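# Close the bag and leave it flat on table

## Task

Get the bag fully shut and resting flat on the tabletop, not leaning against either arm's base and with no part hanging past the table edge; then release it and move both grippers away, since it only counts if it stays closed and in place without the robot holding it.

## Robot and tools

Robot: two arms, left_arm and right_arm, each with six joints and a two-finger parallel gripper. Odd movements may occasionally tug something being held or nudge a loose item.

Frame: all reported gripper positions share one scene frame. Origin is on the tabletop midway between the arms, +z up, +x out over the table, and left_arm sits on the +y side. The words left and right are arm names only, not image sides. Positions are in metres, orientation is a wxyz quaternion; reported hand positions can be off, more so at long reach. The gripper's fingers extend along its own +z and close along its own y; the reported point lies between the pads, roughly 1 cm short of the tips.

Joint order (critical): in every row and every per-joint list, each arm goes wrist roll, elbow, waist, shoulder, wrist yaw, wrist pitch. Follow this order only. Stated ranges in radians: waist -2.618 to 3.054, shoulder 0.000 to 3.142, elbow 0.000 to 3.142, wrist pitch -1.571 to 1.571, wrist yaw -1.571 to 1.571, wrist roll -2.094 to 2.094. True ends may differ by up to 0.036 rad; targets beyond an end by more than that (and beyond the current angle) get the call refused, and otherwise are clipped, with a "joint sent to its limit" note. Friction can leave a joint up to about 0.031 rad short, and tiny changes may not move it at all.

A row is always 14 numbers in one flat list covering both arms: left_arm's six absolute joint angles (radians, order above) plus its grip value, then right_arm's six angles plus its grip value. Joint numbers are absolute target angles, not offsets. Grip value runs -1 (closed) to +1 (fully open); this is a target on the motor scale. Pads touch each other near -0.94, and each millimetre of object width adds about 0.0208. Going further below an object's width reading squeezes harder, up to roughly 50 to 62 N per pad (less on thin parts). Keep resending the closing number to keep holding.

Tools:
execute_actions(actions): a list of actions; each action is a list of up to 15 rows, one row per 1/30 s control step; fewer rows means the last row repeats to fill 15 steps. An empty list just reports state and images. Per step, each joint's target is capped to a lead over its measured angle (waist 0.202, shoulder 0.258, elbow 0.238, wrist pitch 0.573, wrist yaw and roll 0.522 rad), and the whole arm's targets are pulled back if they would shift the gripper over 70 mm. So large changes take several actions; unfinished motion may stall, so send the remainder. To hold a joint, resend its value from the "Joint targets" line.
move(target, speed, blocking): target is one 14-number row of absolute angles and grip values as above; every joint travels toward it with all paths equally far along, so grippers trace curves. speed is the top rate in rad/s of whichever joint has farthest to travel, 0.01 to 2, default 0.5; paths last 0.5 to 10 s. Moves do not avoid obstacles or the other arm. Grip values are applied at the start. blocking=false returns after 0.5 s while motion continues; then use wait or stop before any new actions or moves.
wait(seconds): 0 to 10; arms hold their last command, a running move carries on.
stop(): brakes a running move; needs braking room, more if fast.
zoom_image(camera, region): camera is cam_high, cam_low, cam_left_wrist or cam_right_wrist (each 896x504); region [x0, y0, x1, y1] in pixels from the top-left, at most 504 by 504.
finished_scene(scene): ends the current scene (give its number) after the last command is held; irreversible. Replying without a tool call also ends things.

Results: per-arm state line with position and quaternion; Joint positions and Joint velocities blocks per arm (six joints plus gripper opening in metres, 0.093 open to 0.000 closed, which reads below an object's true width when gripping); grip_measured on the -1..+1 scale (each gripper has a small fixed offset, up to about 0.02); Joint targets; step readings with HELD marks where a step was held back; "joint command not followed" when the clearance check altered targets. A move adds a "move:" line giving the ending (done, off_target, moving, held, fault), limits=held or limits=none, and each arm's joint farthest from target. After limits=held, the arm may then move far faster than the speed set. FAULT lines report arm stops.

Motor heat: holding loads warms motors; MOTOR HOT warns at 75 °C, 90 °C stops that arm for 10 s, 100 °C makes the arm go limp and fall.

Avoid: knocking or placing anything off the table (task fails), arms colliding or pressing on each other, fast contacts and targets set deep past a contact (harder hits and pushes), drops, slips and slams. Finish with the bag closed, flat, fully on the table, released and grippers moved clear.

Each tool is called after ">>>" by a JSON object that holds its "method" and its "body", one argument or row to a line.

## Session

>>> {"method": "execute_actions", "body": {
  "actions": []
}}

Scene clock: 0.00 s.
left_arm: end_effector_position=(+0.2089, +0.2553, +0.3101) grip_measured=+0.982 end_effector_quat_wxyz=(+0.650, -0.196, +0.624, -0.388) | right_arm: end_effector_position=(+0.2550, -0.5871, +0.1980) grip_measured=+0.996 end_effector_quat_wxyz=(+0.462, -0.485, +0.720, -0.182)
Joint names: [wrist roll, elbow, waist, shoulder, wrist yaw, wrist pitch]
Joint positions: left_arm=[-1.006  0.372  0.547  0.333  0.834  0.18   0.092] | right_arm=[-2.067  1.162 -1.299  1.504 -0.988 -0.828  0.093]
Joint velocities: left_arm=[-0.051 -0.007  0.007 -0.002  0.007  0.11   0.   ] | right_arm=[-0.11  -0.012 -0.007  0.007  0.007  0.007  0.   ]
Joint targets: left_arm=[-1.006 0.372 0.547 0.333 0.834 0.180] | right_arm=[-2.067 1.162 -1.299 1.504 -0.988 -0.828]

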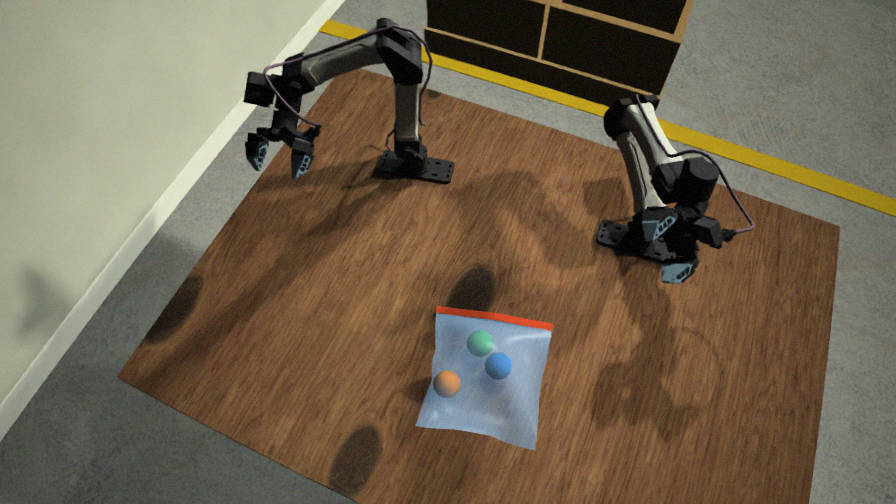

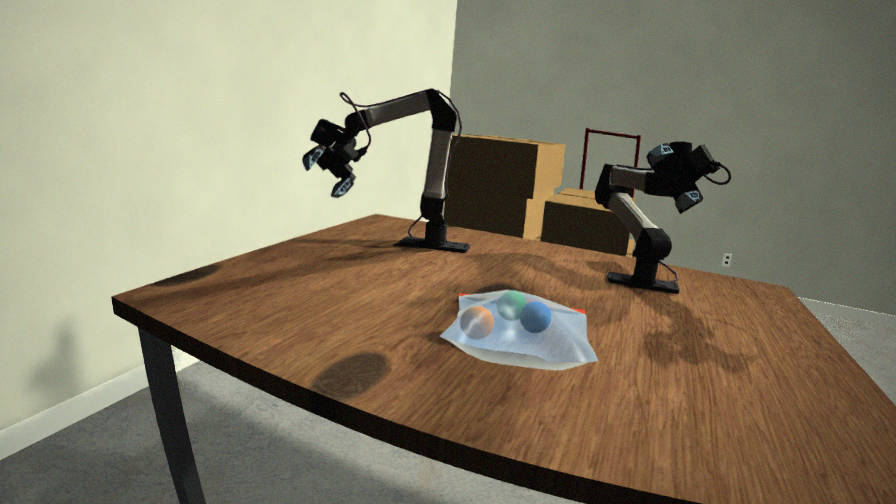

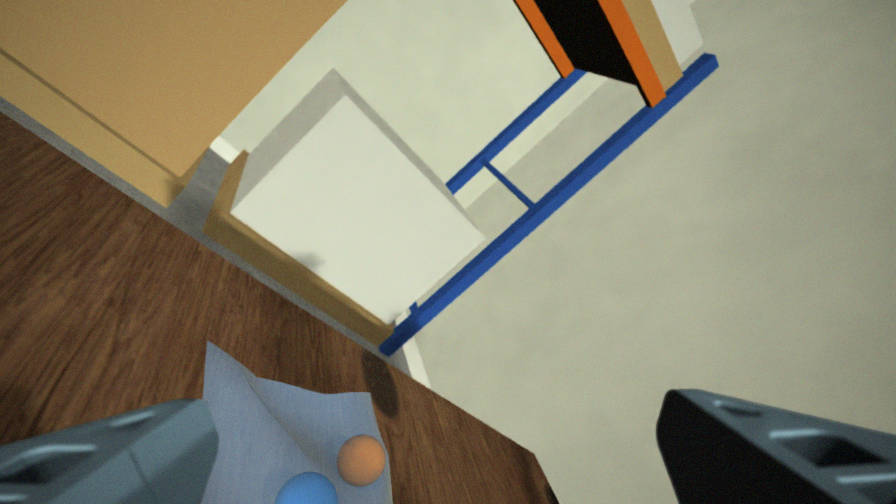

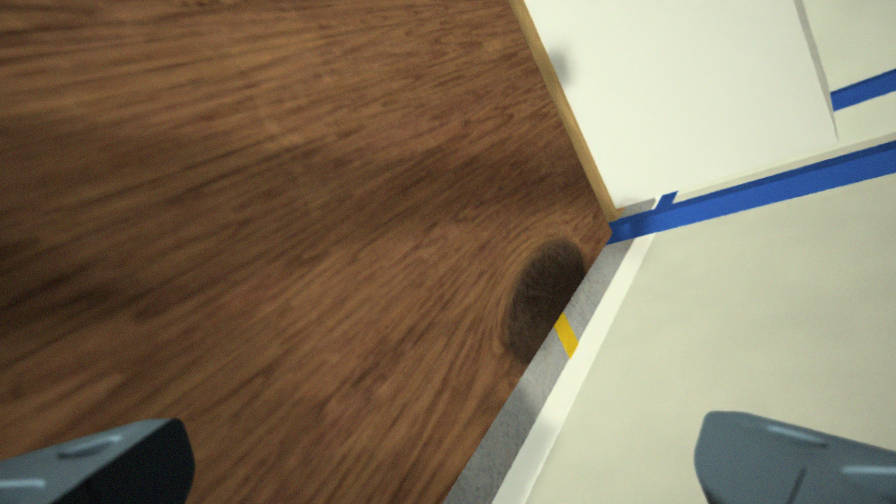

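>>> {"method": "move", "body": {
  "target": [0.9,1.25,-0.49,1.88,0,-0.905,-1,2.035,1.995,0.53,2.345,0,-1.18,-1],
  "speed": 2
}}

Scene clock: 9.47 s.
left_arm: end_effector_position=(+0.2898, +0.1048, +0.0312) grip_measured=-1.000 end_effector_quat_wxyz=(+0.029, +0.609, +0.792, +0.002) | right_arm: end_effector_position=(+0.3312, -0.0540, +0.0380) grip_measured=-0.997 end_effector_quat_wxyz=(+0.001, +0.602, +0.798, +0.032)
Joint names: [wrist roll, elbow, waist, shoulder, wrist yaw, wrist pitch]
Joint positions: left_arm=[ 0.894  1.236 -0.482  1.856  0.009 -0.892  0.   ] | right_arm=[ 2.026  1.978  0.534  2.323 -0.01  -1.163  0.   ]
Joint velocities: left_arm=[-0.022 -0.012  0.002 -0.022 -0.037  0.022  0.   ] | right_arm=[-0.007  0.027 -0.002  0.002  0.022  0.022  0.   ]
Joint targets: left_arm=[0.900 1.250 -0.490 1.880 0.000 -0.905] | right_arm=[2.035 1.995 0.530 2.345 -0.000 -1.180]
move: off_target (left_arm, right_arm); limits=none; left_arm: farthest joint: the shoulder, 0.024 radians from its target (1.547 radians at the start); right_arm: farthest joint: the shoulder, 0.022 radians from its target (0.841 radians at the start)

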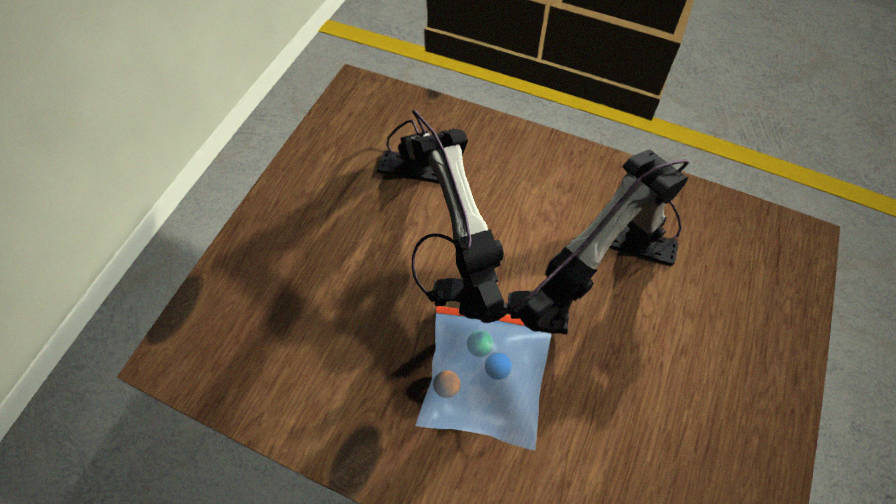

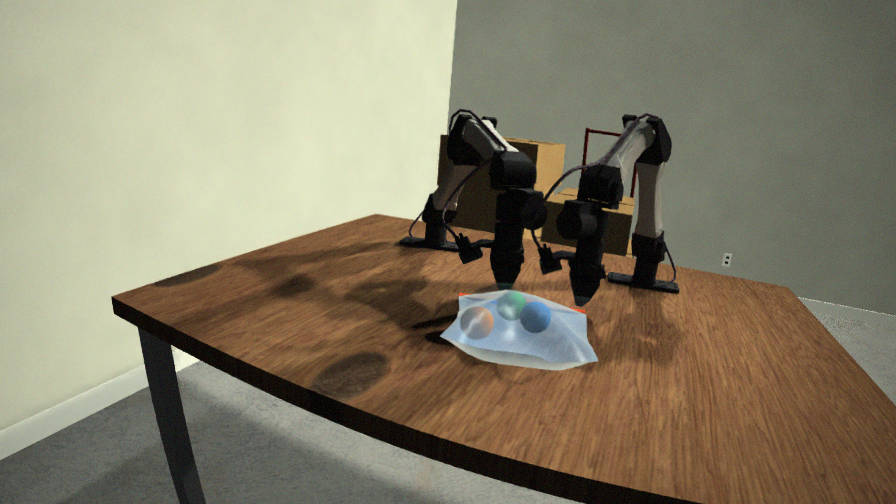

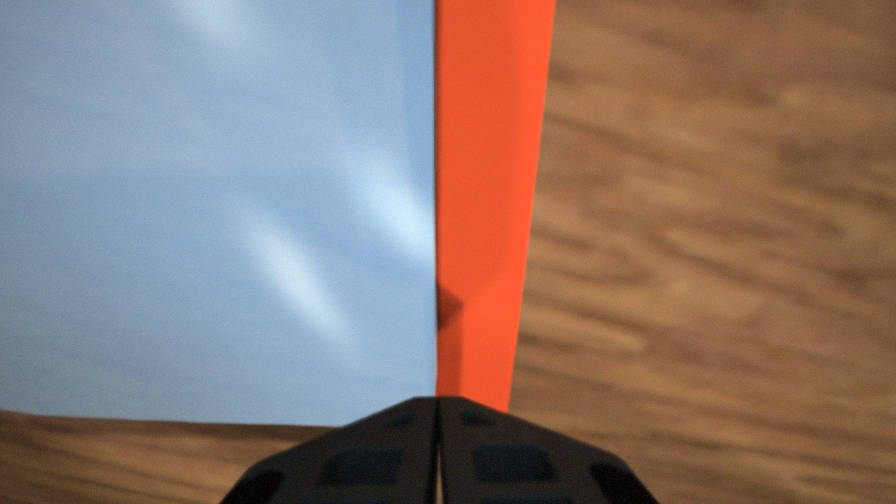

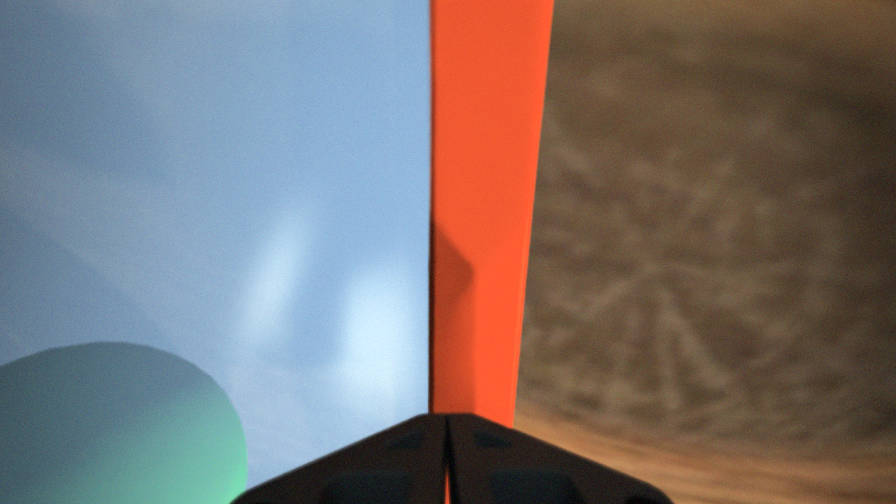

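>>> {"method": "execute_actions", "body": {
  "actions": [
    [[0.9,1.207,-0.49,1.925,0,-0.905,-1,2.03,1.96,0.53,2.4,0,-1.18,-1]],
    [[0.9,1.19,-0.49,1.95,0,-0.905,-1,2.03,1.945,0.53,2.425,0,-1.18,-1]]
  ]
}}

Scene clock: 13.60 s.
left_arm: end_effector_position=(+0.2844, +0.1073, +0.0151) grip_measured=-1.000 end_effector_quat_wxyz=(+0.004, +0.610, +0.793, -0.004) | right_arm: end_effector_position=(+0.3271, -0.0579, +0.0127) grip_measured=-0.997 end_effector_quat_wxyz=(-0.004, +0.603, +0.798, +0.003)
Joint names: [wrist roll, elbow, waist, shoulder, wrist yaw, wrist pitch]
Joint positions: left_arm=[ 0.895  1.232 -0.482  1.903  0.009 -0.893  0.   ] | right_arm=[ 2.027  1.978  0.534  2.38  -0.009 -1.165  0.   ]
Joint velocities: left_arm=[ 0.051  0.017  0.007 -0.007 -0.022 -0.051  0.   ] | right_arm=[ 0.081 -0.007  0.012  0.002 -0.066  0.007  0.   ]
Joint targets: left_arm=[0.900 1.190 -0.490 1.950 -0.000 -0.905] | right_arm=[2.030 1.945 0.530 2.425 0.000 -1.180]
Step readings (joint positions; steps 1 to 15: 1st action; 16 to 30: 2nd action):
0: left_arm=[0.894 1.236 -0.482 1.856 0.009 -0.892] | right_arm=[2.027 1.978 0.534 2.323 -0.009 -1.163]
1: left_arm=[0.894 1.236 -0.482 1.861 0.009 -0.893] | right_arm=[2.027 1.978 0.534 2.328 -0.009 -1.164]
2: left_arm=[0.894 1.236 -0.482 1.868 0.009 -0.892] | right_arm=[2.027 1.978 0.534 2.334 -0.009 -1.164]
4: left_arm=[0.894 1.236 -0.482 1.890 0.009 -0.893] | right_arm=[2.027 1.978 0.534 2.355 -0.009 -1.164]
8: left_arm=[0.895 1.232 -0.482 1.902 0.009 -0.893] | right_arm=[2.027 1.978 0.534 2.379 -0.009 -1.165]
15: left_arm=[0.895 1.232 -0.482 1.902 0.009 -0.893] | right_arm=[2.027 1.978 0.534 2.379 -0.009 -1.165]
16: left_arm=[0.895 1.232 -0.482 1.903 0.009 -0.893] | right_arm=[2.027 1.978 0.534 2.379 -0.009 -1.165]
17: left_arm=[0.895 1.232 -0.482 1.903 0.009 -0.893] | right_arm=[2.027 1.978 0.534 2.379 -0.009 -1.165]
19: left_arm=[0.895 1.232 -0.482 1.903 0.009 -0.893] | right_arm=[2.027 1.978 0.534 2.380 -0.009 -1.165]
23: left_arm=[0.895 1.232 -0.482 1.903 0.009 -0.893] | right_arm=[2.027 1.978 0.534 2.380 -0.009 -1.165]
30: Joint positions above

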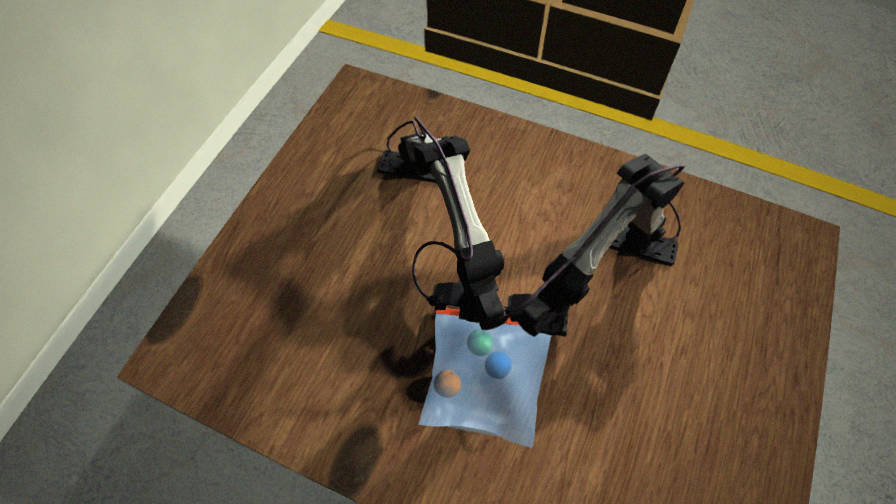

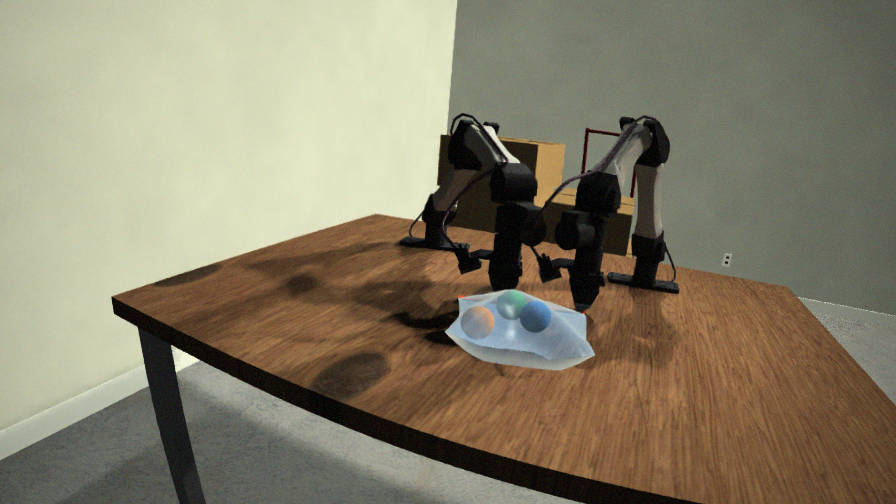

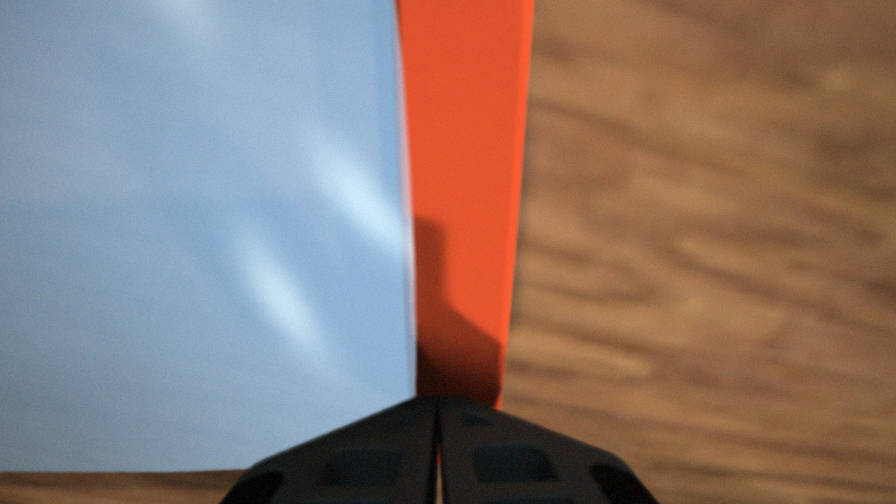

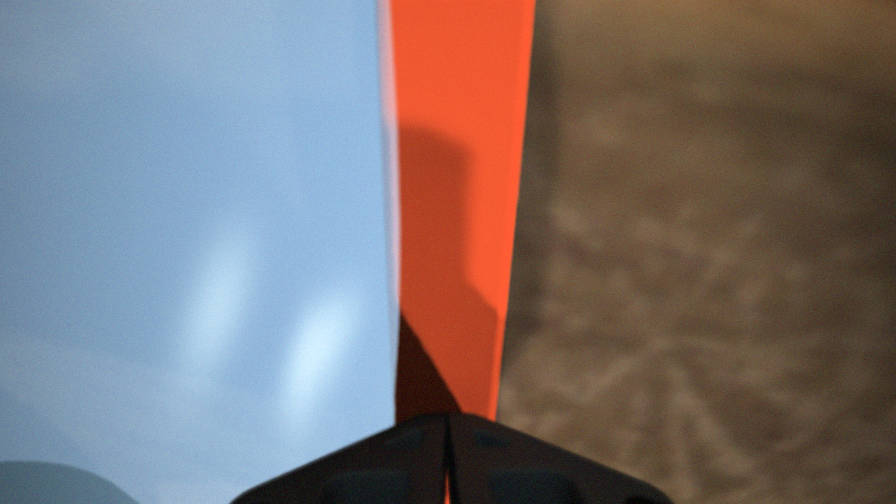

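>>> {"method": "execute_actions", "body": {
  "actions": [
    [[0.9,1.15,-0.49,2.02,0,-0.905,-1,2.03,1.9,0.53,2.51,0,-1.165,-1]],
    [[0.85,1.271,-0.525,1.87,0,-0.92,-1,2.0,1.91,0.497,2.28,0,-1.13,-1]],
    [[0.85,1.251,-0.525,1.958,0,-0.92,-1,2.0,1.91,0.497,2.375,0,-1.13,-1]]
  ]
}}

Scene clock: 25.00 s.
left_arm: end_effector_position=(+0.2841, +0.0938, +0.0153) grip_measured=-1.000 end_effector_quat_wxyz=(+0.000, +0.610, +0.793, -0.003) | right_arm: end_effector_position=(+0.3354, -0.0728, +0.0130) grip_measured=-0.997 end_effector_quat_wxyz=(-0.001, +0.610, +0.793, +0.008)
Joint names: [wrist roll, elbow, waist, shoulder, wrist yaw, wrist pitch]
Joint positions: left_arm=[ 0.856  1.266 -0.52   1.927  0.005 -0.91   0.   ] | right_arm=[ 2.008  1.928  0.498  2.351 -0.006 -1.133  0.   ]
Joint velocities: left_arm=[-0.007  0.012  0.012 -0.007  0.007 -0.007  0.   ] | right_arm=[-0.051  0.002 -0.007 -0.002 -0.007 -0.022  0.   ]
Joint targets: left_arm=[0.850 1.251 -0.525 1.958 0.000 -0.920] | right_arm=[2.000 1.910 0.497 2.375 -0.000 -1.130]
Step readings (joint positions; steps 1 to 15: 1st action; 16 to 30: 2nd action; 31 to 45: 3rd action):
0: left_arm=[0.895 1.232 -0.482 1.903 0.009 -0.893] | right_arm=[2.027 1.978 0.534 2.380 -0.009 -1.165]
1: left_arm=[0.895 1.229 -0.482 1.910 0.009 -0.892] | right_arm=[2.027 1.975 0.534 2.384 -0.009 -1.164]
2: left_arm=[0.895 1.229 -0.482 1.910 0.009 -0.891] | right_arm=[2.027 1.975 0.534 2.385 -0.009 -1.163]
4: left_arm=[0.895 1.229 -0.482 1.910 0.009 -0.892] | right_arm=[2.027 1.975 0.534 2.385 -0.009 -1.163]
8: left_arm=[0.895 1.229 -0.482 1.910 0.009 -0.892] | right_arm=[2.027 1.975 0.534 2.385 -0.009 -1.162]
15: left_arm=[0.895 1.229 -0.482 1.910 0.009 -0.892] | right_arm=[2.027 1.975 0.534 2.385 -0.009 -1.162]
16: left_arm=[0.889 1.238 -0.486 1.902 0.007 -0.898] | right_arm=[2.024 1.965 0.531 2.368 -0.009 -1.154]
17: left_arm=[0.882 1.245 -0.492 1.896 0.005 -0.901] | right_arm=[2.021 1.946 0.528 2.348 -0.009 -1.149]
19: left_arm=[0.872 1.256 -0.510 1.884 0.005 -0.903] | right_arm=[2.016 1.929 0.516 2.315 -0.009 -1.149]
23: left_arm=[0.863 1.263 -0.520 1.877 0.005 -0.903] | right_arm=[2.011 1.929 0.499 2.286 -0.006 -1.144]
30: left_arm=[0.857 1.263 -0.520 1.877 0.005 -0.907] | right_arm=[2.009 1.929 0.498 2.286 -0.006 -1.142]
31: left_arm=[0.857 1.263 -0.520 1.882 0.005 -0.908] | right_arm=[2.009 1.929 0.498 2.291 -0.006 -1.141]
32: left_arm=[0.856 1.263 -0.520 1.892 0.005 -0.906] | right_arm=[2.008 1.929 0.498 2.299 -0.006 -1.138]
34: left_arm=[0.856 1.263 -0.520 1.920 0.005 -0.908] | right_arm=[2.008 1.929 0.498 2.325 -0.006 -1.137]
38: left_arm=[0.856 1.266 -0.520 1.927 0.005 -0.910] | right_arm=[2.008 1.928 0.498 2.350 -0.006 -1.134]
45: Joint positions above

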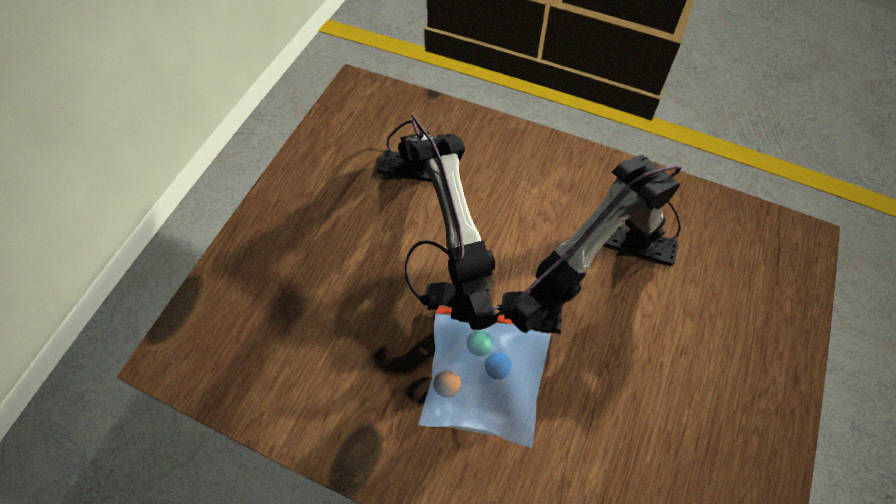

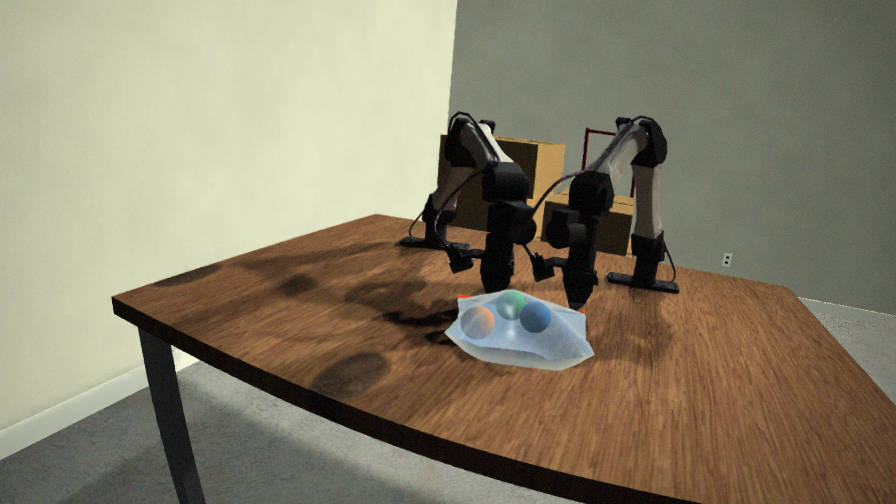

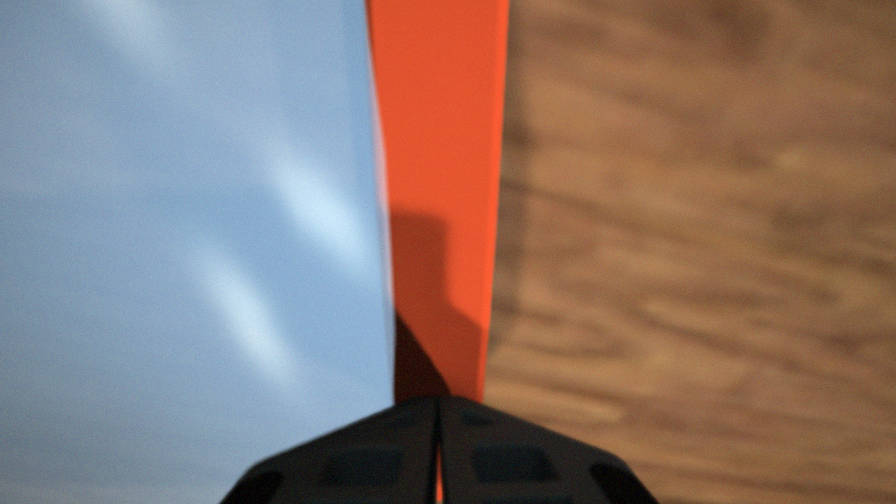

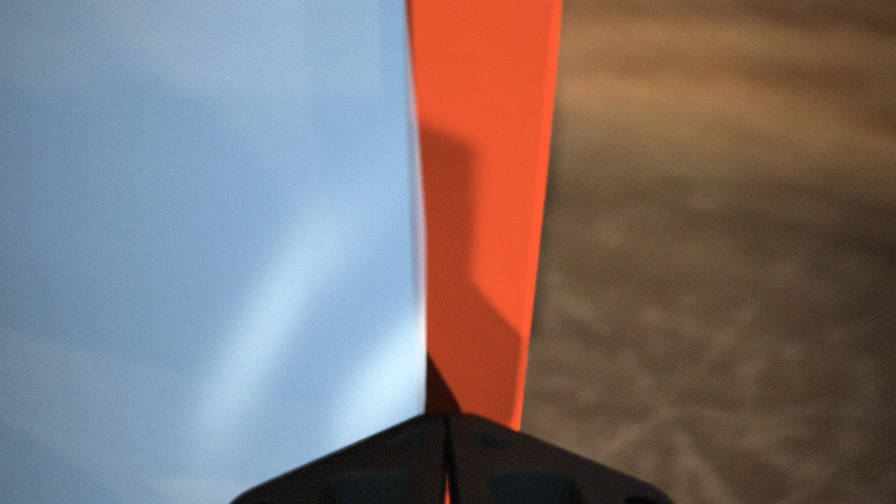

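>>> {"method": "execute_actions", "body": {
  "actions": [
    [[0.85,1.251,-0.525,1.958,0,-0.92,-1,2.0,1.905,0.512,2.3,0,-1.16,-1]],
    [[0.85,1.251,-0.525,1.958,0,-0.92,-1,2.0,1.905,0.512,2.375,0,-1.15,-1]],
    [[0.85,1.19,-0.525,2.045,0,-0.92,-1,2.0,1.85,0.505,2.48,0,-1.145,-1]],
    [[0.81,1.322,-0.558,1.905,0,-0.935,-1,1.97,1.861,0.47,2.255,0,-1.123,-1]],
    [[0.81,1.302,-0.558,1.993,0,-0.935,-1,1.97,1.861,0.47,2.35,0,-1.123,-1]],
    [[0.81,1.242,-0.558,2.08,0,-0.935,-1,1.97,1.8,0.47,2.455,0,-1.123,-1]],
    [[0.78,1.376,-0.588,1.942,0,-0.952,-1,1.935,1.82,0.437,2.23,0,-1.106,-1]],
    [[0.78,1.356,-0.588,2.03,0,-0.952,-1,1.935,1.82,0.437,2.326,0,-1.106,-1]]
  ]
}}

Scene clock: 33.73 s.
left_arm: end_effector_position=(+0.2928, +0.0652, +0.0159) grip_measured=-1.000 end_effector_quat_wxyz=(+0.001, +0.606, +0.795, -0.001) | right_arm: end_effector_position=(+0.3401, -0.1030, +0.0128) grip_measured=-0.997 end_effector_quat_wxyz=(-0.002, +0.607, +0.794, +0.001)
Joint names: [wrist roll, elbow, waist, shoulder, wrist yaw, wrist pitch]
Joint positions: left_arm=[ 0.786  1.37  -0.582  1.998  0.002 -0.941  0.   ] | right_arm=[ 1.943  1.838  0.439  2.299 -0.005 -1.108  0.   ]
Joint velocities: left_arm=[-0.037  0.002 -0.002 -0.002  0.022 -0.022  0.   ] | right_arm=[ 0.022  0.007 -0.002 -0.012  0.022 -0.051  0.   ]
Joint targets: left_arm=[0.780 1.356 -0.588 2.030 -0.000 -0.952] | right_arm=[1.935 1.820 0.437 2.326 0.000 -1.106]
Step readings (joint positions; steps 1 to 15: 1st action; 16 to 30: 2nd action; 31 to 45: 3rd action; 46 to 60: 4th action; 61 to 75: 5th action; 76 to 90: 6th action; 91 to 105: 7th action; 106 to 120: 8th action):
0: left_arm=[0.856 1.266 -0.520 1.927 0.005 -0.910] | right_arm=[2.008 1.928 0.498 2.351 -0.006 -1.133]
1: left_arm=[0.856 1.266 -0.520 1.927 0.005 -0.910] | right_arm=[2.008 1.927 0.499 2.347 -0.006 -1.133]
2: left_arm=[0.856 1.266 -0.520 1.927 0.005 -0.910] | right_arm=[2.008 1.924 0.499 2.341 -0.006 -1.135]
4: left_arm=[0.856 1.266 -0.520 1.927 0.005 -0.910] | right_arm=[2.008 1.921 0.501 2.329 -0.006 -1.140]
8: left_arm=[0.856 1.266 -0.520 1.927 0.005 -0.910] | right_arm=[2.008 1.921 0.503 2.316 -0.006 -1.141]
15: left_arm=[0.856 1.266 -0.520 1.927 0.005 -0.910] | right_arm=[2.008 1.921 0.504 2.315 -0.006 -1.143]
16: left_arm=[0.856 1.266 -0.520 1.927 0.005 -0.910] | right_arm=[2.008 1.921 0.504 2.318 -0.006 -1.143]
17: left_arm=[0.856 1.266 -0.520 1.927 0.005 -0.910] | right_arm=[2.008 1.921 0.504 2.322 -0.006 -1.143]
19: left_arm=[0.856 1.266 -0.520 1.927 0.005 -0.910] | right_arm=[2.008 1.921 0.504 2.336 -0.006 -1.143]
23: left_arm=[0.856 1.266 -0.520 1.927 0.005 -0.910] | right_arm=[2.008 1.921 0.504 2.348 -0.006 -1.143]
30: left_arm=[0.856 1.266 -0.520 1.927 0.005 -0.910] | right_arm=[2.008 1.921 0.504 2.348 -0.006 -1.143]
31: left_arm=[0.856 1.264 -0.520 1.934 0.005 -0.909] | right_arm=[2.008 1.920 0.504 2.353 -0.006 -1.142]
32: left_arm=[0.856 1.264 -0.520 1.935 0.005 -0.909] | right_arm=[2.008 1.920 0.504 2.354 -0.006 -1.142]
34: left_arm=[0.856 1.264 -0.520 1.935 0.005 -0.910] | right_arm=[2.008 1.920 0.504 2.354 -0.006 -1.142]
38: left_arm=[0.856 1.264 -0.520 1.935 0.005 -0.910] | right_arm=[2.008 1.920 0.504 2.354 -0.006 -1.142]
45: left_arm=[0.856 1.264 -0.520 1.935 0.005 -0.910] | right_arm=[2.008 1.920 0.504 2.354 -0.006 -1.142]
46: left_arm=[0.849 1.277 -0.523 1.928 0.004 -0.918] | right_arm=[2.003 1.912 0.502 2.337 -0.006 -1.135]
47: left_arm=[0.842 1.288 -0.529 1.926 0.003 -0.922] | right_arm=[1.998 1.896 0.499 2.320 -0.006 -1.131]
49: left_arm=[0.833 1.306 -0.543 1.919 0.003 -0.922] | right_arm=[1.991 1.880 0.488 2.288 -0.006 -1.132]
53: left_arm=[0.823 1.314 -0.552 1.911 0.003 -0.922] | right_arm=[1.983 1.880 0.473 2.262 -0.005 -1.132]
60: left_arm=[0.817 1.314 -0.552 1.911 0.003 -0.924] | right_arm=[1.979 1.880 0.472 2.262 -0.005 -1.132]
61: left_arm=[0.817 1.314 -0.552 1.917 0.003 -0.924] | right_arm=[1.979 1.880 0.472 2.267 -0.005 -1.132]
62: left_arm=[0.816 1.314 -0.552 1.926 0.003 -0.923] | right_arm=[1.979 1.880 0.472 2.274 -0.005 -1.128]
64: left_arm=[0.816 1.314 -0.552 1.954 0.003 -0.924] | right_arm=[1.979 1.880 0.472 2.300 -0.005 -1.128]
68: left_arm=[0.816 1.316 -0.552 1.962 0.003 -0.925] | right_arm=[1.978 1.880 0.472 2.322 -0.006 -1.127]
75: left_arm=[0.816 1.316 -0.552 1.962 0.003 -0.925] | right_arm=[1.978 1.880 0.472 2.323 -0.006 -1.126]
76: left_arm=[0.816 1.315 -0.552 1.969 0.003 -0.925] | right_arm=[1.978 1.876 0.472 2.328 -0.006 -1.124]
77: left_arm=[0.816 1.315 -0.552 1.970 0.003 -0.925] | right_arm=[1.978 1.875 0.472 2.329 -0.006 -1.124]
79: left_arm=[0.816 1.315 -0.552 1.970 0.003 -0.925] | right_arm=[1.978 1.875 0.472 2.329 -0.006 -1.124]
83: left_arm=[0.816 1.315 -0.552 1.970 0.003 -0.925] | right_arm=[1.978 1.875 0.472 2.329 -0.006 -1.124]
90: left_arm=[0.816 1.315 -0.552 1.970 0.003 -0.925] | right_arm=[1.978 1.875 0.472 2.329 -0.006 -1.124]
91: left_arm=[0.811 1.327 -0.555 1.963 0.002 -0.934] | right_arm=[1.972 1.869 0.470 2.312 -0.006 -1.117]
92: left_arm=[0.806 1.340 -0.560 1.962 0.002 -0.938] | right_arm=[1.966 1.853 0.467 2.294 -0.006 -1.114]
94: left_arm=[0.798 1.359 -0.573 1.956 0.002 -0.938] | right_arm=[1.958 1.839 0.455 2.263 -0.006 -1.115]
98: left_arm=[0.791 1.368 -0.582 1.948 0.002 -0.938] | right_arm=[1.949 1.839 0.439 2.237 -0.005 -1.114]
105: left_arm=[0.787 1.368 -0.582 1.948 0.002 -0.940] | right_arm=[1.944 1.839 0.439 2.237 -0.005 -1.114]
106: left_arm=[0.787 1.368 -0.582 1.953 0.002 -0.941] | right_arm=[1.944 1.839 0.439 2.242 -0.005 -1.114]
107: left_arm=[0.786 1.368 -0.582 1.963 0.002 -0.940] | right_arm=[1.944 1.839 0.439 2.249 -0.005 -1.111]
109: left_arm=[0.786 1.368 -0.582 1.990 0.002 -0.940] | right_arm=[1.944 1.839 0.439 2.276 -0.005 -1.111]
113: left_arm=[0.786 1.370 -0.582 1.998 0.002 -0.941] | right_arm=[1.943 1.838 0.439 2.298 -0.005 -1.109]
120: Joint positions above

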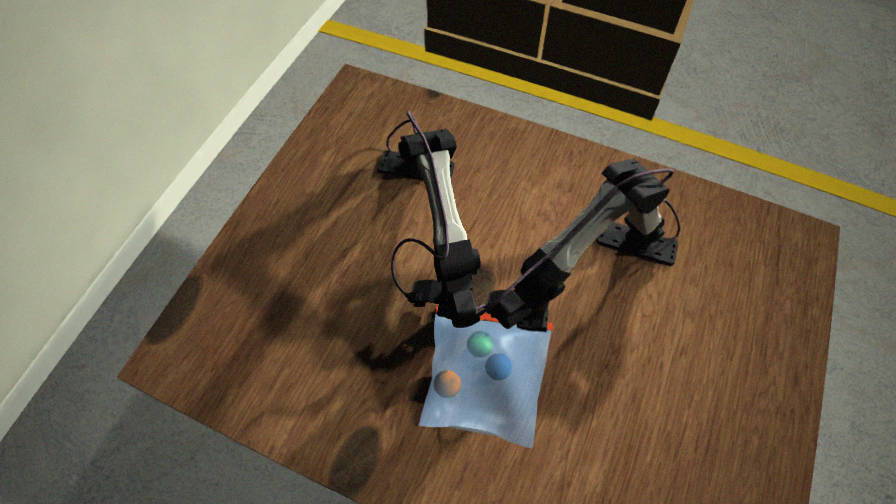

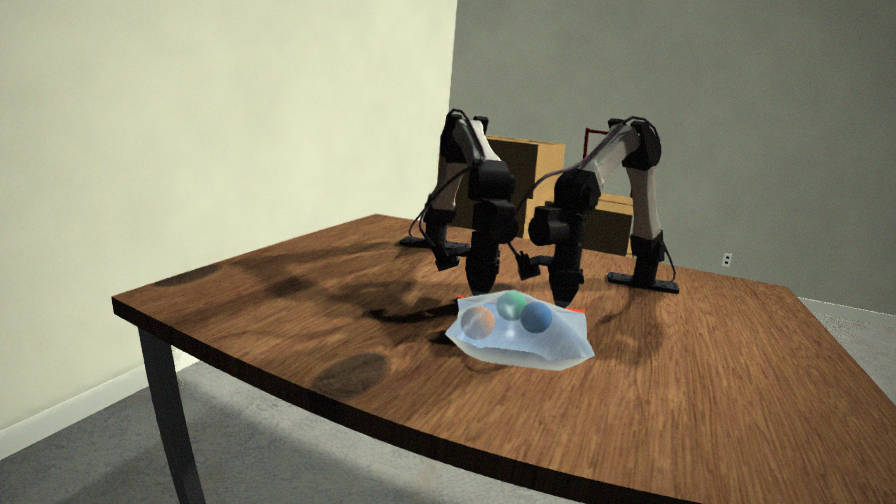

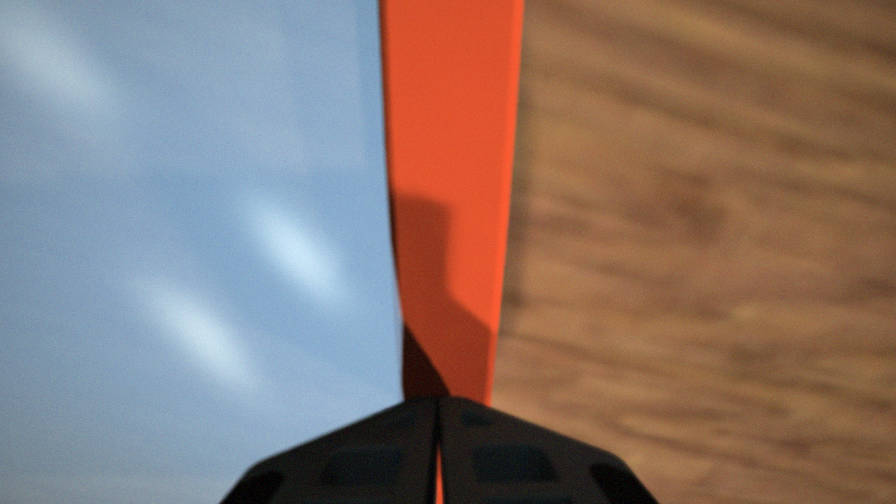

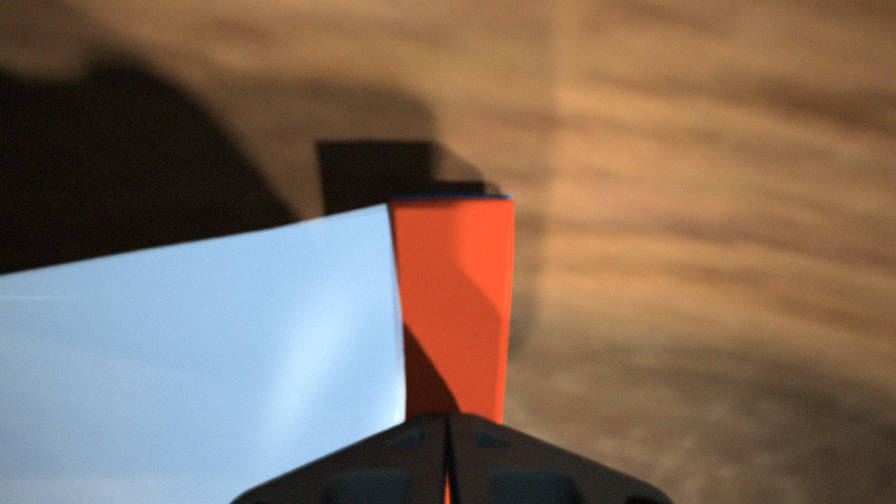

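>>> {"method": "execute_actions", "body": {
  "actions": [
    [[0.78,1.296,-0.588,2.12,0,-0.952,-1,1.935,1.762,0.437,2.43,0,-1.106,-1]],
    [[0.75,1.433,-0.624,1.98,0,-0.97,-1,1.9,1.784,0.403,2.21,0,-1.092,-1]],
    [[0.75,1.413,-0.624,2.069,0,-0.97,-1,1.9,1.784,0.403,2.305,0,-1.092,-1]],
    [[0.75,1.353,-0.624,2.16,0,-0.97,-1,1.9,1.725,0.403,2.41,0,-1.092,-1]],
    [[0.72,1.494,-0.651,2.022,0,-0.99,-1,1.865,1.752,0.369,2.19,0,-1.079,-1]],
    [[0.72,1.474,-0.651,2.11,0,-0.99,-1,1.865,1.752,0.369,2.286,0,-1.079,-1]],
    [[0.72,1.414,-0.651,2.203,0,-0.99,-1,1.865,1.693,0.369,2.39,0,-1.079,-1]],
    [[0.695,1.56,-0.677,2.065,0,-1.014,-1,1.865,1.76,0.33,2.17,0,-1.079,-1]],
    [[0.695,1.54,-0.677,2.152,0,-1.014,-1,1.865,1.74,0.2,2.08,0,-1.079,-1]],
    [[0.695,1.48,-0.677,2.248,0,-1.014,-1,1.865,1.7,0.05,2.0,0,-1.079,-1]],
    [[0.67,1.63,-0.702,2.11,0,-1.041,-1,1.865,1.65,-0.1,1.9,0,-1.079,-1]],
    [[0.67,1.61,-0.702,2.195,0,-1.041,-1,1.865,1.6,-0.25,1.8,0,-1.079,-1]]
  ]
}}

Scene clock: 45.23 s.
left_arm: end_effector_position=(+0.3080, +0.0034, +0.0170) grip_measured=-1.000 end_effector_quat_wxyz=(+0.003, +0.608, +0.794, +0.001) | right_arm: end_effector_position=(+0.3916, -0.3915, +0.1507) grip_measured=-0.997 end_effector_quat_wxyz=(+0.095, +0.813, +0.563, +0.118)
Joint names: [wrist roll, elbow, waist, shoulder, wrist yaw, wrist pitch]
Joint positions: left_arm=[ 0.676  1.625 -0.696  2.161 -0.001 -1.029  0.   ] | right_arm=[ 1.871  1.616 -0.257  1.809  0.003 -1.073  0.   ]
Joint velocities: left_arm=[ 0.007  0.012  0.002  0.007 -0.081 -0.037  0.   ] | right_arm=[-0.022 -0.002  0.007 -0.007  0.051 -0.022  0.   ]
Joint targets: left_arm=[0.670 1.610 -0.702 2.195 0.000 -1.041] | right_arm=[1.865 1.600 -0.250 1.800 -0.000 -1.079]
Step readings (joint positions; steps 1 to 15: 1st action; 16 to 30: 2nd action; 31 to 45: 3rd action; 46 to 60: 4th action; 61 to 75: 5th action; 76 to 90: 6th action; 91 to 105: 7th action; 106 to 120: 8th action; 121 to 135: 9th action; 136 to 150: 10th action; 151 to 165: 11th action; 166 to 180: 12th action):
0: left_arm=[0.786 1.370 -0.582 1.998 0.002 -0.941] | right_arm=[1.943 1.838 0.439 2.299 -0.005 -1.108]
1: left_arm=[0.786 1.369 -0.582 2.005 0.002 -0.941] | right_arm=[1.943 1.835 0.439 2.305 -0.005 -1.107]
2: left_arm=[0.786 1.369 -0.582 2.007 0.002 -0.941] | right_arm=[1.943 1.835 0.439 2.306 -0.006 -1.106]
4: left_arm=[0.786 1.369 -0.582 2.007 0.002 -0.942] | right_arm=[1.943 1.835 0.439 2.306 -0.006 -1.106]
8: left_arm=[0.786 1.369 -0.582 2.007 0.002 -0.942] | right_arm=[1.943 1.835 0.439 2.306 -0.006 -1.106]
15: left_arm=[0.786 1.369 -0.582 2.007 0.002 -0.942] | right_arm=[1.943 1.835 0.439 2.306 -0.006 -1.106]
16: left_arm=[0.781 1.382 -0.585 2.000 0.000 -0.951] | right_arm=[1.937 1.829 0.437 2.289 -0.006 -1.100]
17: left_arm=[0.776 1.395 -0.591 1.999 0.000 -0.956] | right_arm=[1.931 1.815 0.433 2.272 -0.006 -1.098]
19: left_arm=[0.768 1.416 -0.608 1.993 0.000 -0.956] | right_arm=[1.923 1.803 0.421 2.242 -0.006 -1.099]
23: left_arm=[0.761 1.425 -0.620 1.985 0.000 -0.956] | right_arm=[1.914 1.803 0.405 2.217 -0.005 -1.099]
30: left_arm=[0.757 1.425 -0.620 1.985 0.000 -0.958] | right_arm=[1.910 1.803 0.405 2.217 -0.005 -1.099]
31: left_arm=[0.757 1.425 -0.620 1.991 0.000 -0.959] | right_arm=[1.910 1.803 0.405 2.222 -0.005 -1.098]
32: left_arm=[0.756 1.425 -0.620 2.000 0.000 -0.957] | right_arm=[1.909 1.803 0.405 2.229 -0.005 -1.096]
34: left_arm=[0.756 1.425 -0.620 2.028 0.000 -0.958] | right_arm=[1.909 1.803 0.405 2.257 -0.005 -1.096]
38: left_arm=[0.756 1.428 -0.620 2.036 0.000 -0.959] | right_arm=[1.908 1.803 0.405 2.278 -0.005 -1.095]
45: left_arm=[0.756 1.428 -0.620 2.036 0.000 -0.959] | right_arm=[1.908 1.803 0.405 2.279 -0.005 -1.094]
46: left_arm=[0.756 1.426 -0.620 2.043 0.000 -0.959] | right_arm=[1.908 1.799 0.405 2.284 -0.005 -1.092]
47: left_arm=[0.755 1.426 -0.620 2.045 0.000 -0.959] | right_arm=[1.908 1.799 0.405 2.285 -0.006 -1.091]
49: left_arm=[0.755 1.426 -0.620 2.045 0.000 -0.959] | right_arm=[1.908 1.799 0.405 2.285 -0.006 -1.091]
53: left_arm=[0.755 1.426 -0.620 2.045 0.000 -0.959] | right_arm=[1.908 1.799 0.405 2.285 -0.006 -1.091]
60: left_arm=[0.755 1.426 -0.620 2.045 0.000 -0.959] | right_arm=[1.908 1.799 0.405 2.285 -0.006 -1.091]
61: left_arm=[0.751 1.441 -0.622 2.038 -0.000 -0.969] | right_arm=[1.902 1.794 0.403 2.268 -0.006 -1.086]
62: left_arm=[0.746 1.454 -0.626 2.038 -0.000 -0.974] | right_arm=[1.896 1.781 0.399 2.252 -0.006 -1.085]
64: left_arm=[0.738 1.477 -0.636 2.034 -0.000 -0.975] | right_arm=[1.888 1.770 0.387 2.221 -0.006 -1.085]
68: left_arm=[0.731 1.486 -0.645 2.027 -0.000 -0.975] | right_arm=[1.879 1.770 0.371 2.197 -0.005 -1.085]
75: left_arm=[0.727 1.486 -0.645 2.027 -0.000 -0.977] | right_arm=[1.874 1.770 0.371 2.197 -0.005 -1.085]
76: left_arm=[0.726 1.486 -0.645 2.032 -0.000 -0.978] | right_arm=[1.874 1.770 0.371 2.202 -0.005 -1.085]
77: left_arm=[0.726 1.486 -0.645 2.041 -0.000 -0.977] | right_arm=[1.874 1.770 0.371 2.210 -0.005 -1.082]
79: left_arm=[0.726 1.486 -0.645 2.068 -0.000 -0.977] | right_arm=[1.874 1.770 0.371 2.237 -0.005 -1.082]
83: left_arm=[0.726 1.489 -0.645 2.075 -0.000 -0.978] | right_arm=[1.873 1.770 0.371 2.259 -0.005 -1.080]
90: left_arm=[0.726 1.489 -0.645 2.075 -0.000 -0.978] | right_arm=[1.873 1.770 0.371 2.260 -0.005 -1.080]
91: left_arm=[0.726 1.488 -0.645 2.083 -0.000 -0.978] | right_arm=[1.873 1.767 0.371 2.266 -0.005 -1.078]
92: left_arm=[0.726 1.488 -0.645 2.085 -0.001 -0.978] | right_arm=[1.873 1.767 0.371 2.266 -0.005 -1.077]
94: left_arm=[0.726 1.488 -0.645 2.085 -0.001 -0.979] | right_arm=[1.873 1.767 0.371 2.266 -0.005 -1.077]
98: left_arm=[0.726 1.488 -0.645 2.085 -0.001 -0.979] | right_arm=[1.873 1.767 0.371 2.266 -0.005 -1.077]
105: left_arm=[0.726 1.488 -0.645 2.085 -0.001 -0.979] | right_arm=[1.873 1.767 0.371 2.266 -0.005 -1.077]
106: left_arm=[0.721 1.503 -0.647 2.078 -0.001 -0.990] | right_arm=[1.873 1.767 0.369 2.251 -0.006 -1.075]
107: left_arm=[0.717 1.518 -0.651 2.078 -0.001 -0.995] | right_arm=[1.873 1.764 0.364 2.238 -0.007 -1.078]
109: left_arm=[0.711 1.542 -0.661 2.075 -0.001 -0.996] | right_arm=[1.873 1.764 0.349 2.207 -0.007 -1.079]
113: left_arm=[0.705 1.552 -0.671 2.069 -0.001 -0.996] | right_arm=[1.873 1.764 0.331 2.173 -0.005 -1.079]
120: left_arm=[0.701 1.552 -0.671 2.069 -0.001 -1.000] | right_arm=[1.873 1.764 0.331 2.173 -0.005 -1.079]
121: left_arm=[0.701 1.552 -0.671 2.074 -0.001 -1.001] | right_arm=[1.872 1.761 0.320 2.166 -0.010 -1.076]
122: left_arm=[0.701 1.552 -0.671 2.082 -0.001 -1.000] | right_arm=[1.872 1.753 0.302 2.154 -0.015 -1.076]
124: left_arm=[0.701 1.552 -0.671 2.109 -0.001 -1.001] | right_arm=[1.872 1.750 0.245 2.125 -0.014 -1.077]
128: left_arm=[0.701 1.555 -0.671 2.118 -0.001 -1.002] | right_arm=[1.872 1.750 0.178 2.087 0.001 -1.076]
135: left_arm=[0.701 1.555 -0.671 2.118 -0.001 -1.002] | right_arm=[1.872 1.750 0.194 2.086 0.002 -1.076]
136: left_arm=[0.701 1.554 -0.671 2.125 -0.001 -1.002] | right_arm=[1.872 1.741 0.183 2.078 -0.005 -1.070]
137: left_arm=[0.700 1.554 -0.671 2.127 -0.001 -1.001] | right_arm=[1.872 1.728 0.162 2.065 -0.012 -1.069]
139: left_arm=[0.700 1.554 -0.671 2.127 -0.001 -1.003] | right_arm=[1.872 1.716 0.096 2.040 -0.012 -1.073]
143: left_arm=[0.700 1.554 -0.671 2.127 -0.001 -1.002] | right_arm=[1.872 1.716 0.026 2.013 0.004 -1.073]
150: left_arm=[0.700 1.554 -0.671 2.127 -0.001 -1.002] | right_arm=[1.872 1.716 0.044 2.012 0.003 -1.073]
151: left_arm=[0.697 1.571 -0.673 2.120 -0.001 -1.014] | right_arm=[1.872 1.704 0.032 2.001 -0.005 -1.064]
152: left_arm=[0.692 1.586 -0.676 2.120 -0.001 -1.020] | right_arm=[1.872 1.684 0.010 1.982 -0.012 -1.062]
154: left_arm=[0.686 1.612 -0.687 2.117 -0.001 -1.021] | right_arm=[1.872 1.666 -0.058 1.946 -0.011 -1.072]
158: left_arm=[0.680 1.623 -0.696 2.112 -0.001 -1.022] | right_arm=[1.872 1.665 -0.122 1.909 0.005 -1.073]
165: left_arm=[0.676 1.623 -0.696 2.112 -0.001 -1.027] | right_arm=[1.872 1.665 -0.107 1.908 0.003 -1.073]
166: left_arm=[0.676 1.623 -0.696 2.118 -0.001 -1.028] | right_arm=[1.871 1.653 -0.119 1.897 -0.005 -1.064]
167: left_arm=[0.676 1.623 -0.696 2.125 -0.001 -1.027] | right_arm=[1.871 1.634 -0.144 1.879 -0.012 -1.062]
169: left_arm=[0.676 1.623 -0.696 2.151 -0.001 -1.028] | right_arm=[1.871 1.616 -0.213 1.844 -0.009 -1.071]
173: left_arm=[0.676 1.625 -0.696 2.161 -0.001 -1.029] | right_arm=[1.871 1.616 -0.269 1.810 0.005 -1.073]
180: Joint positions above

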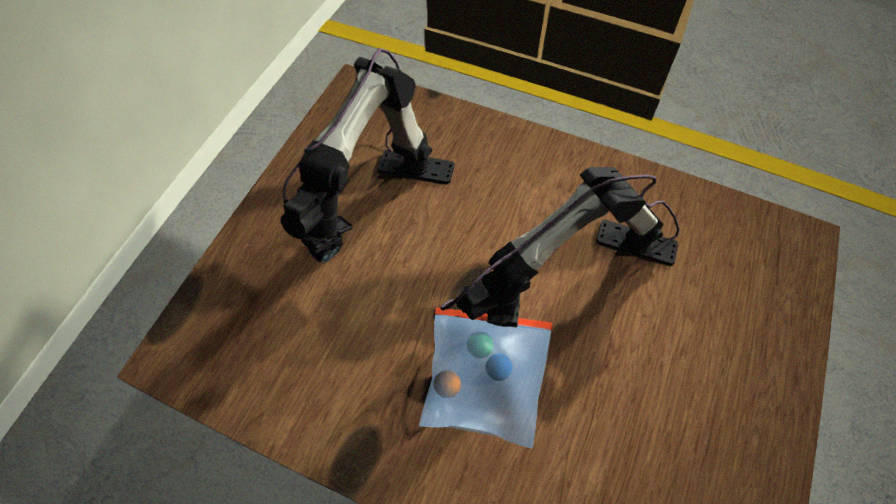

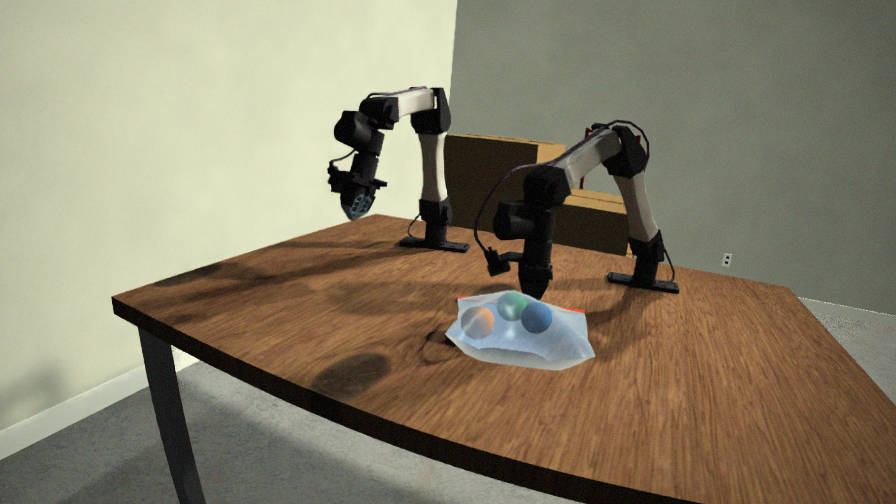

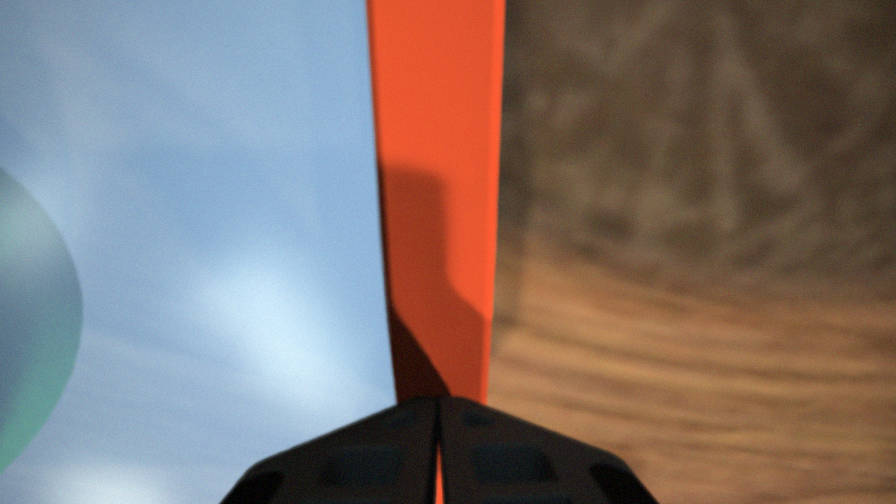

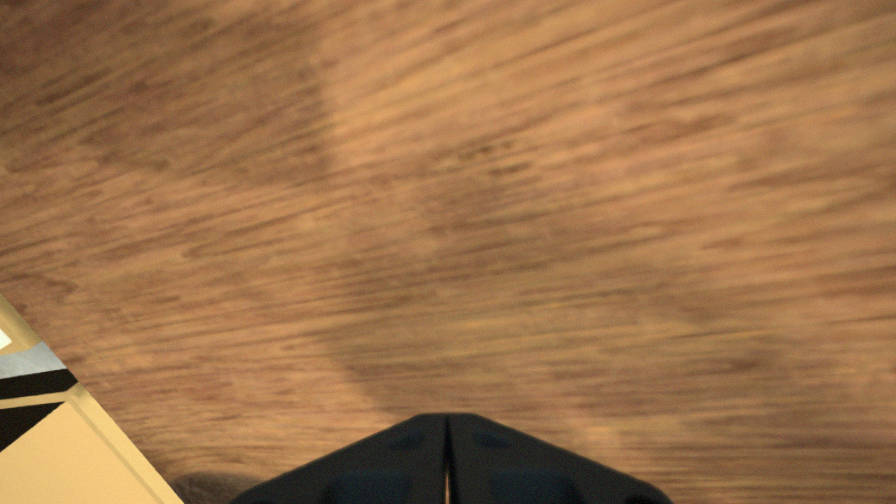

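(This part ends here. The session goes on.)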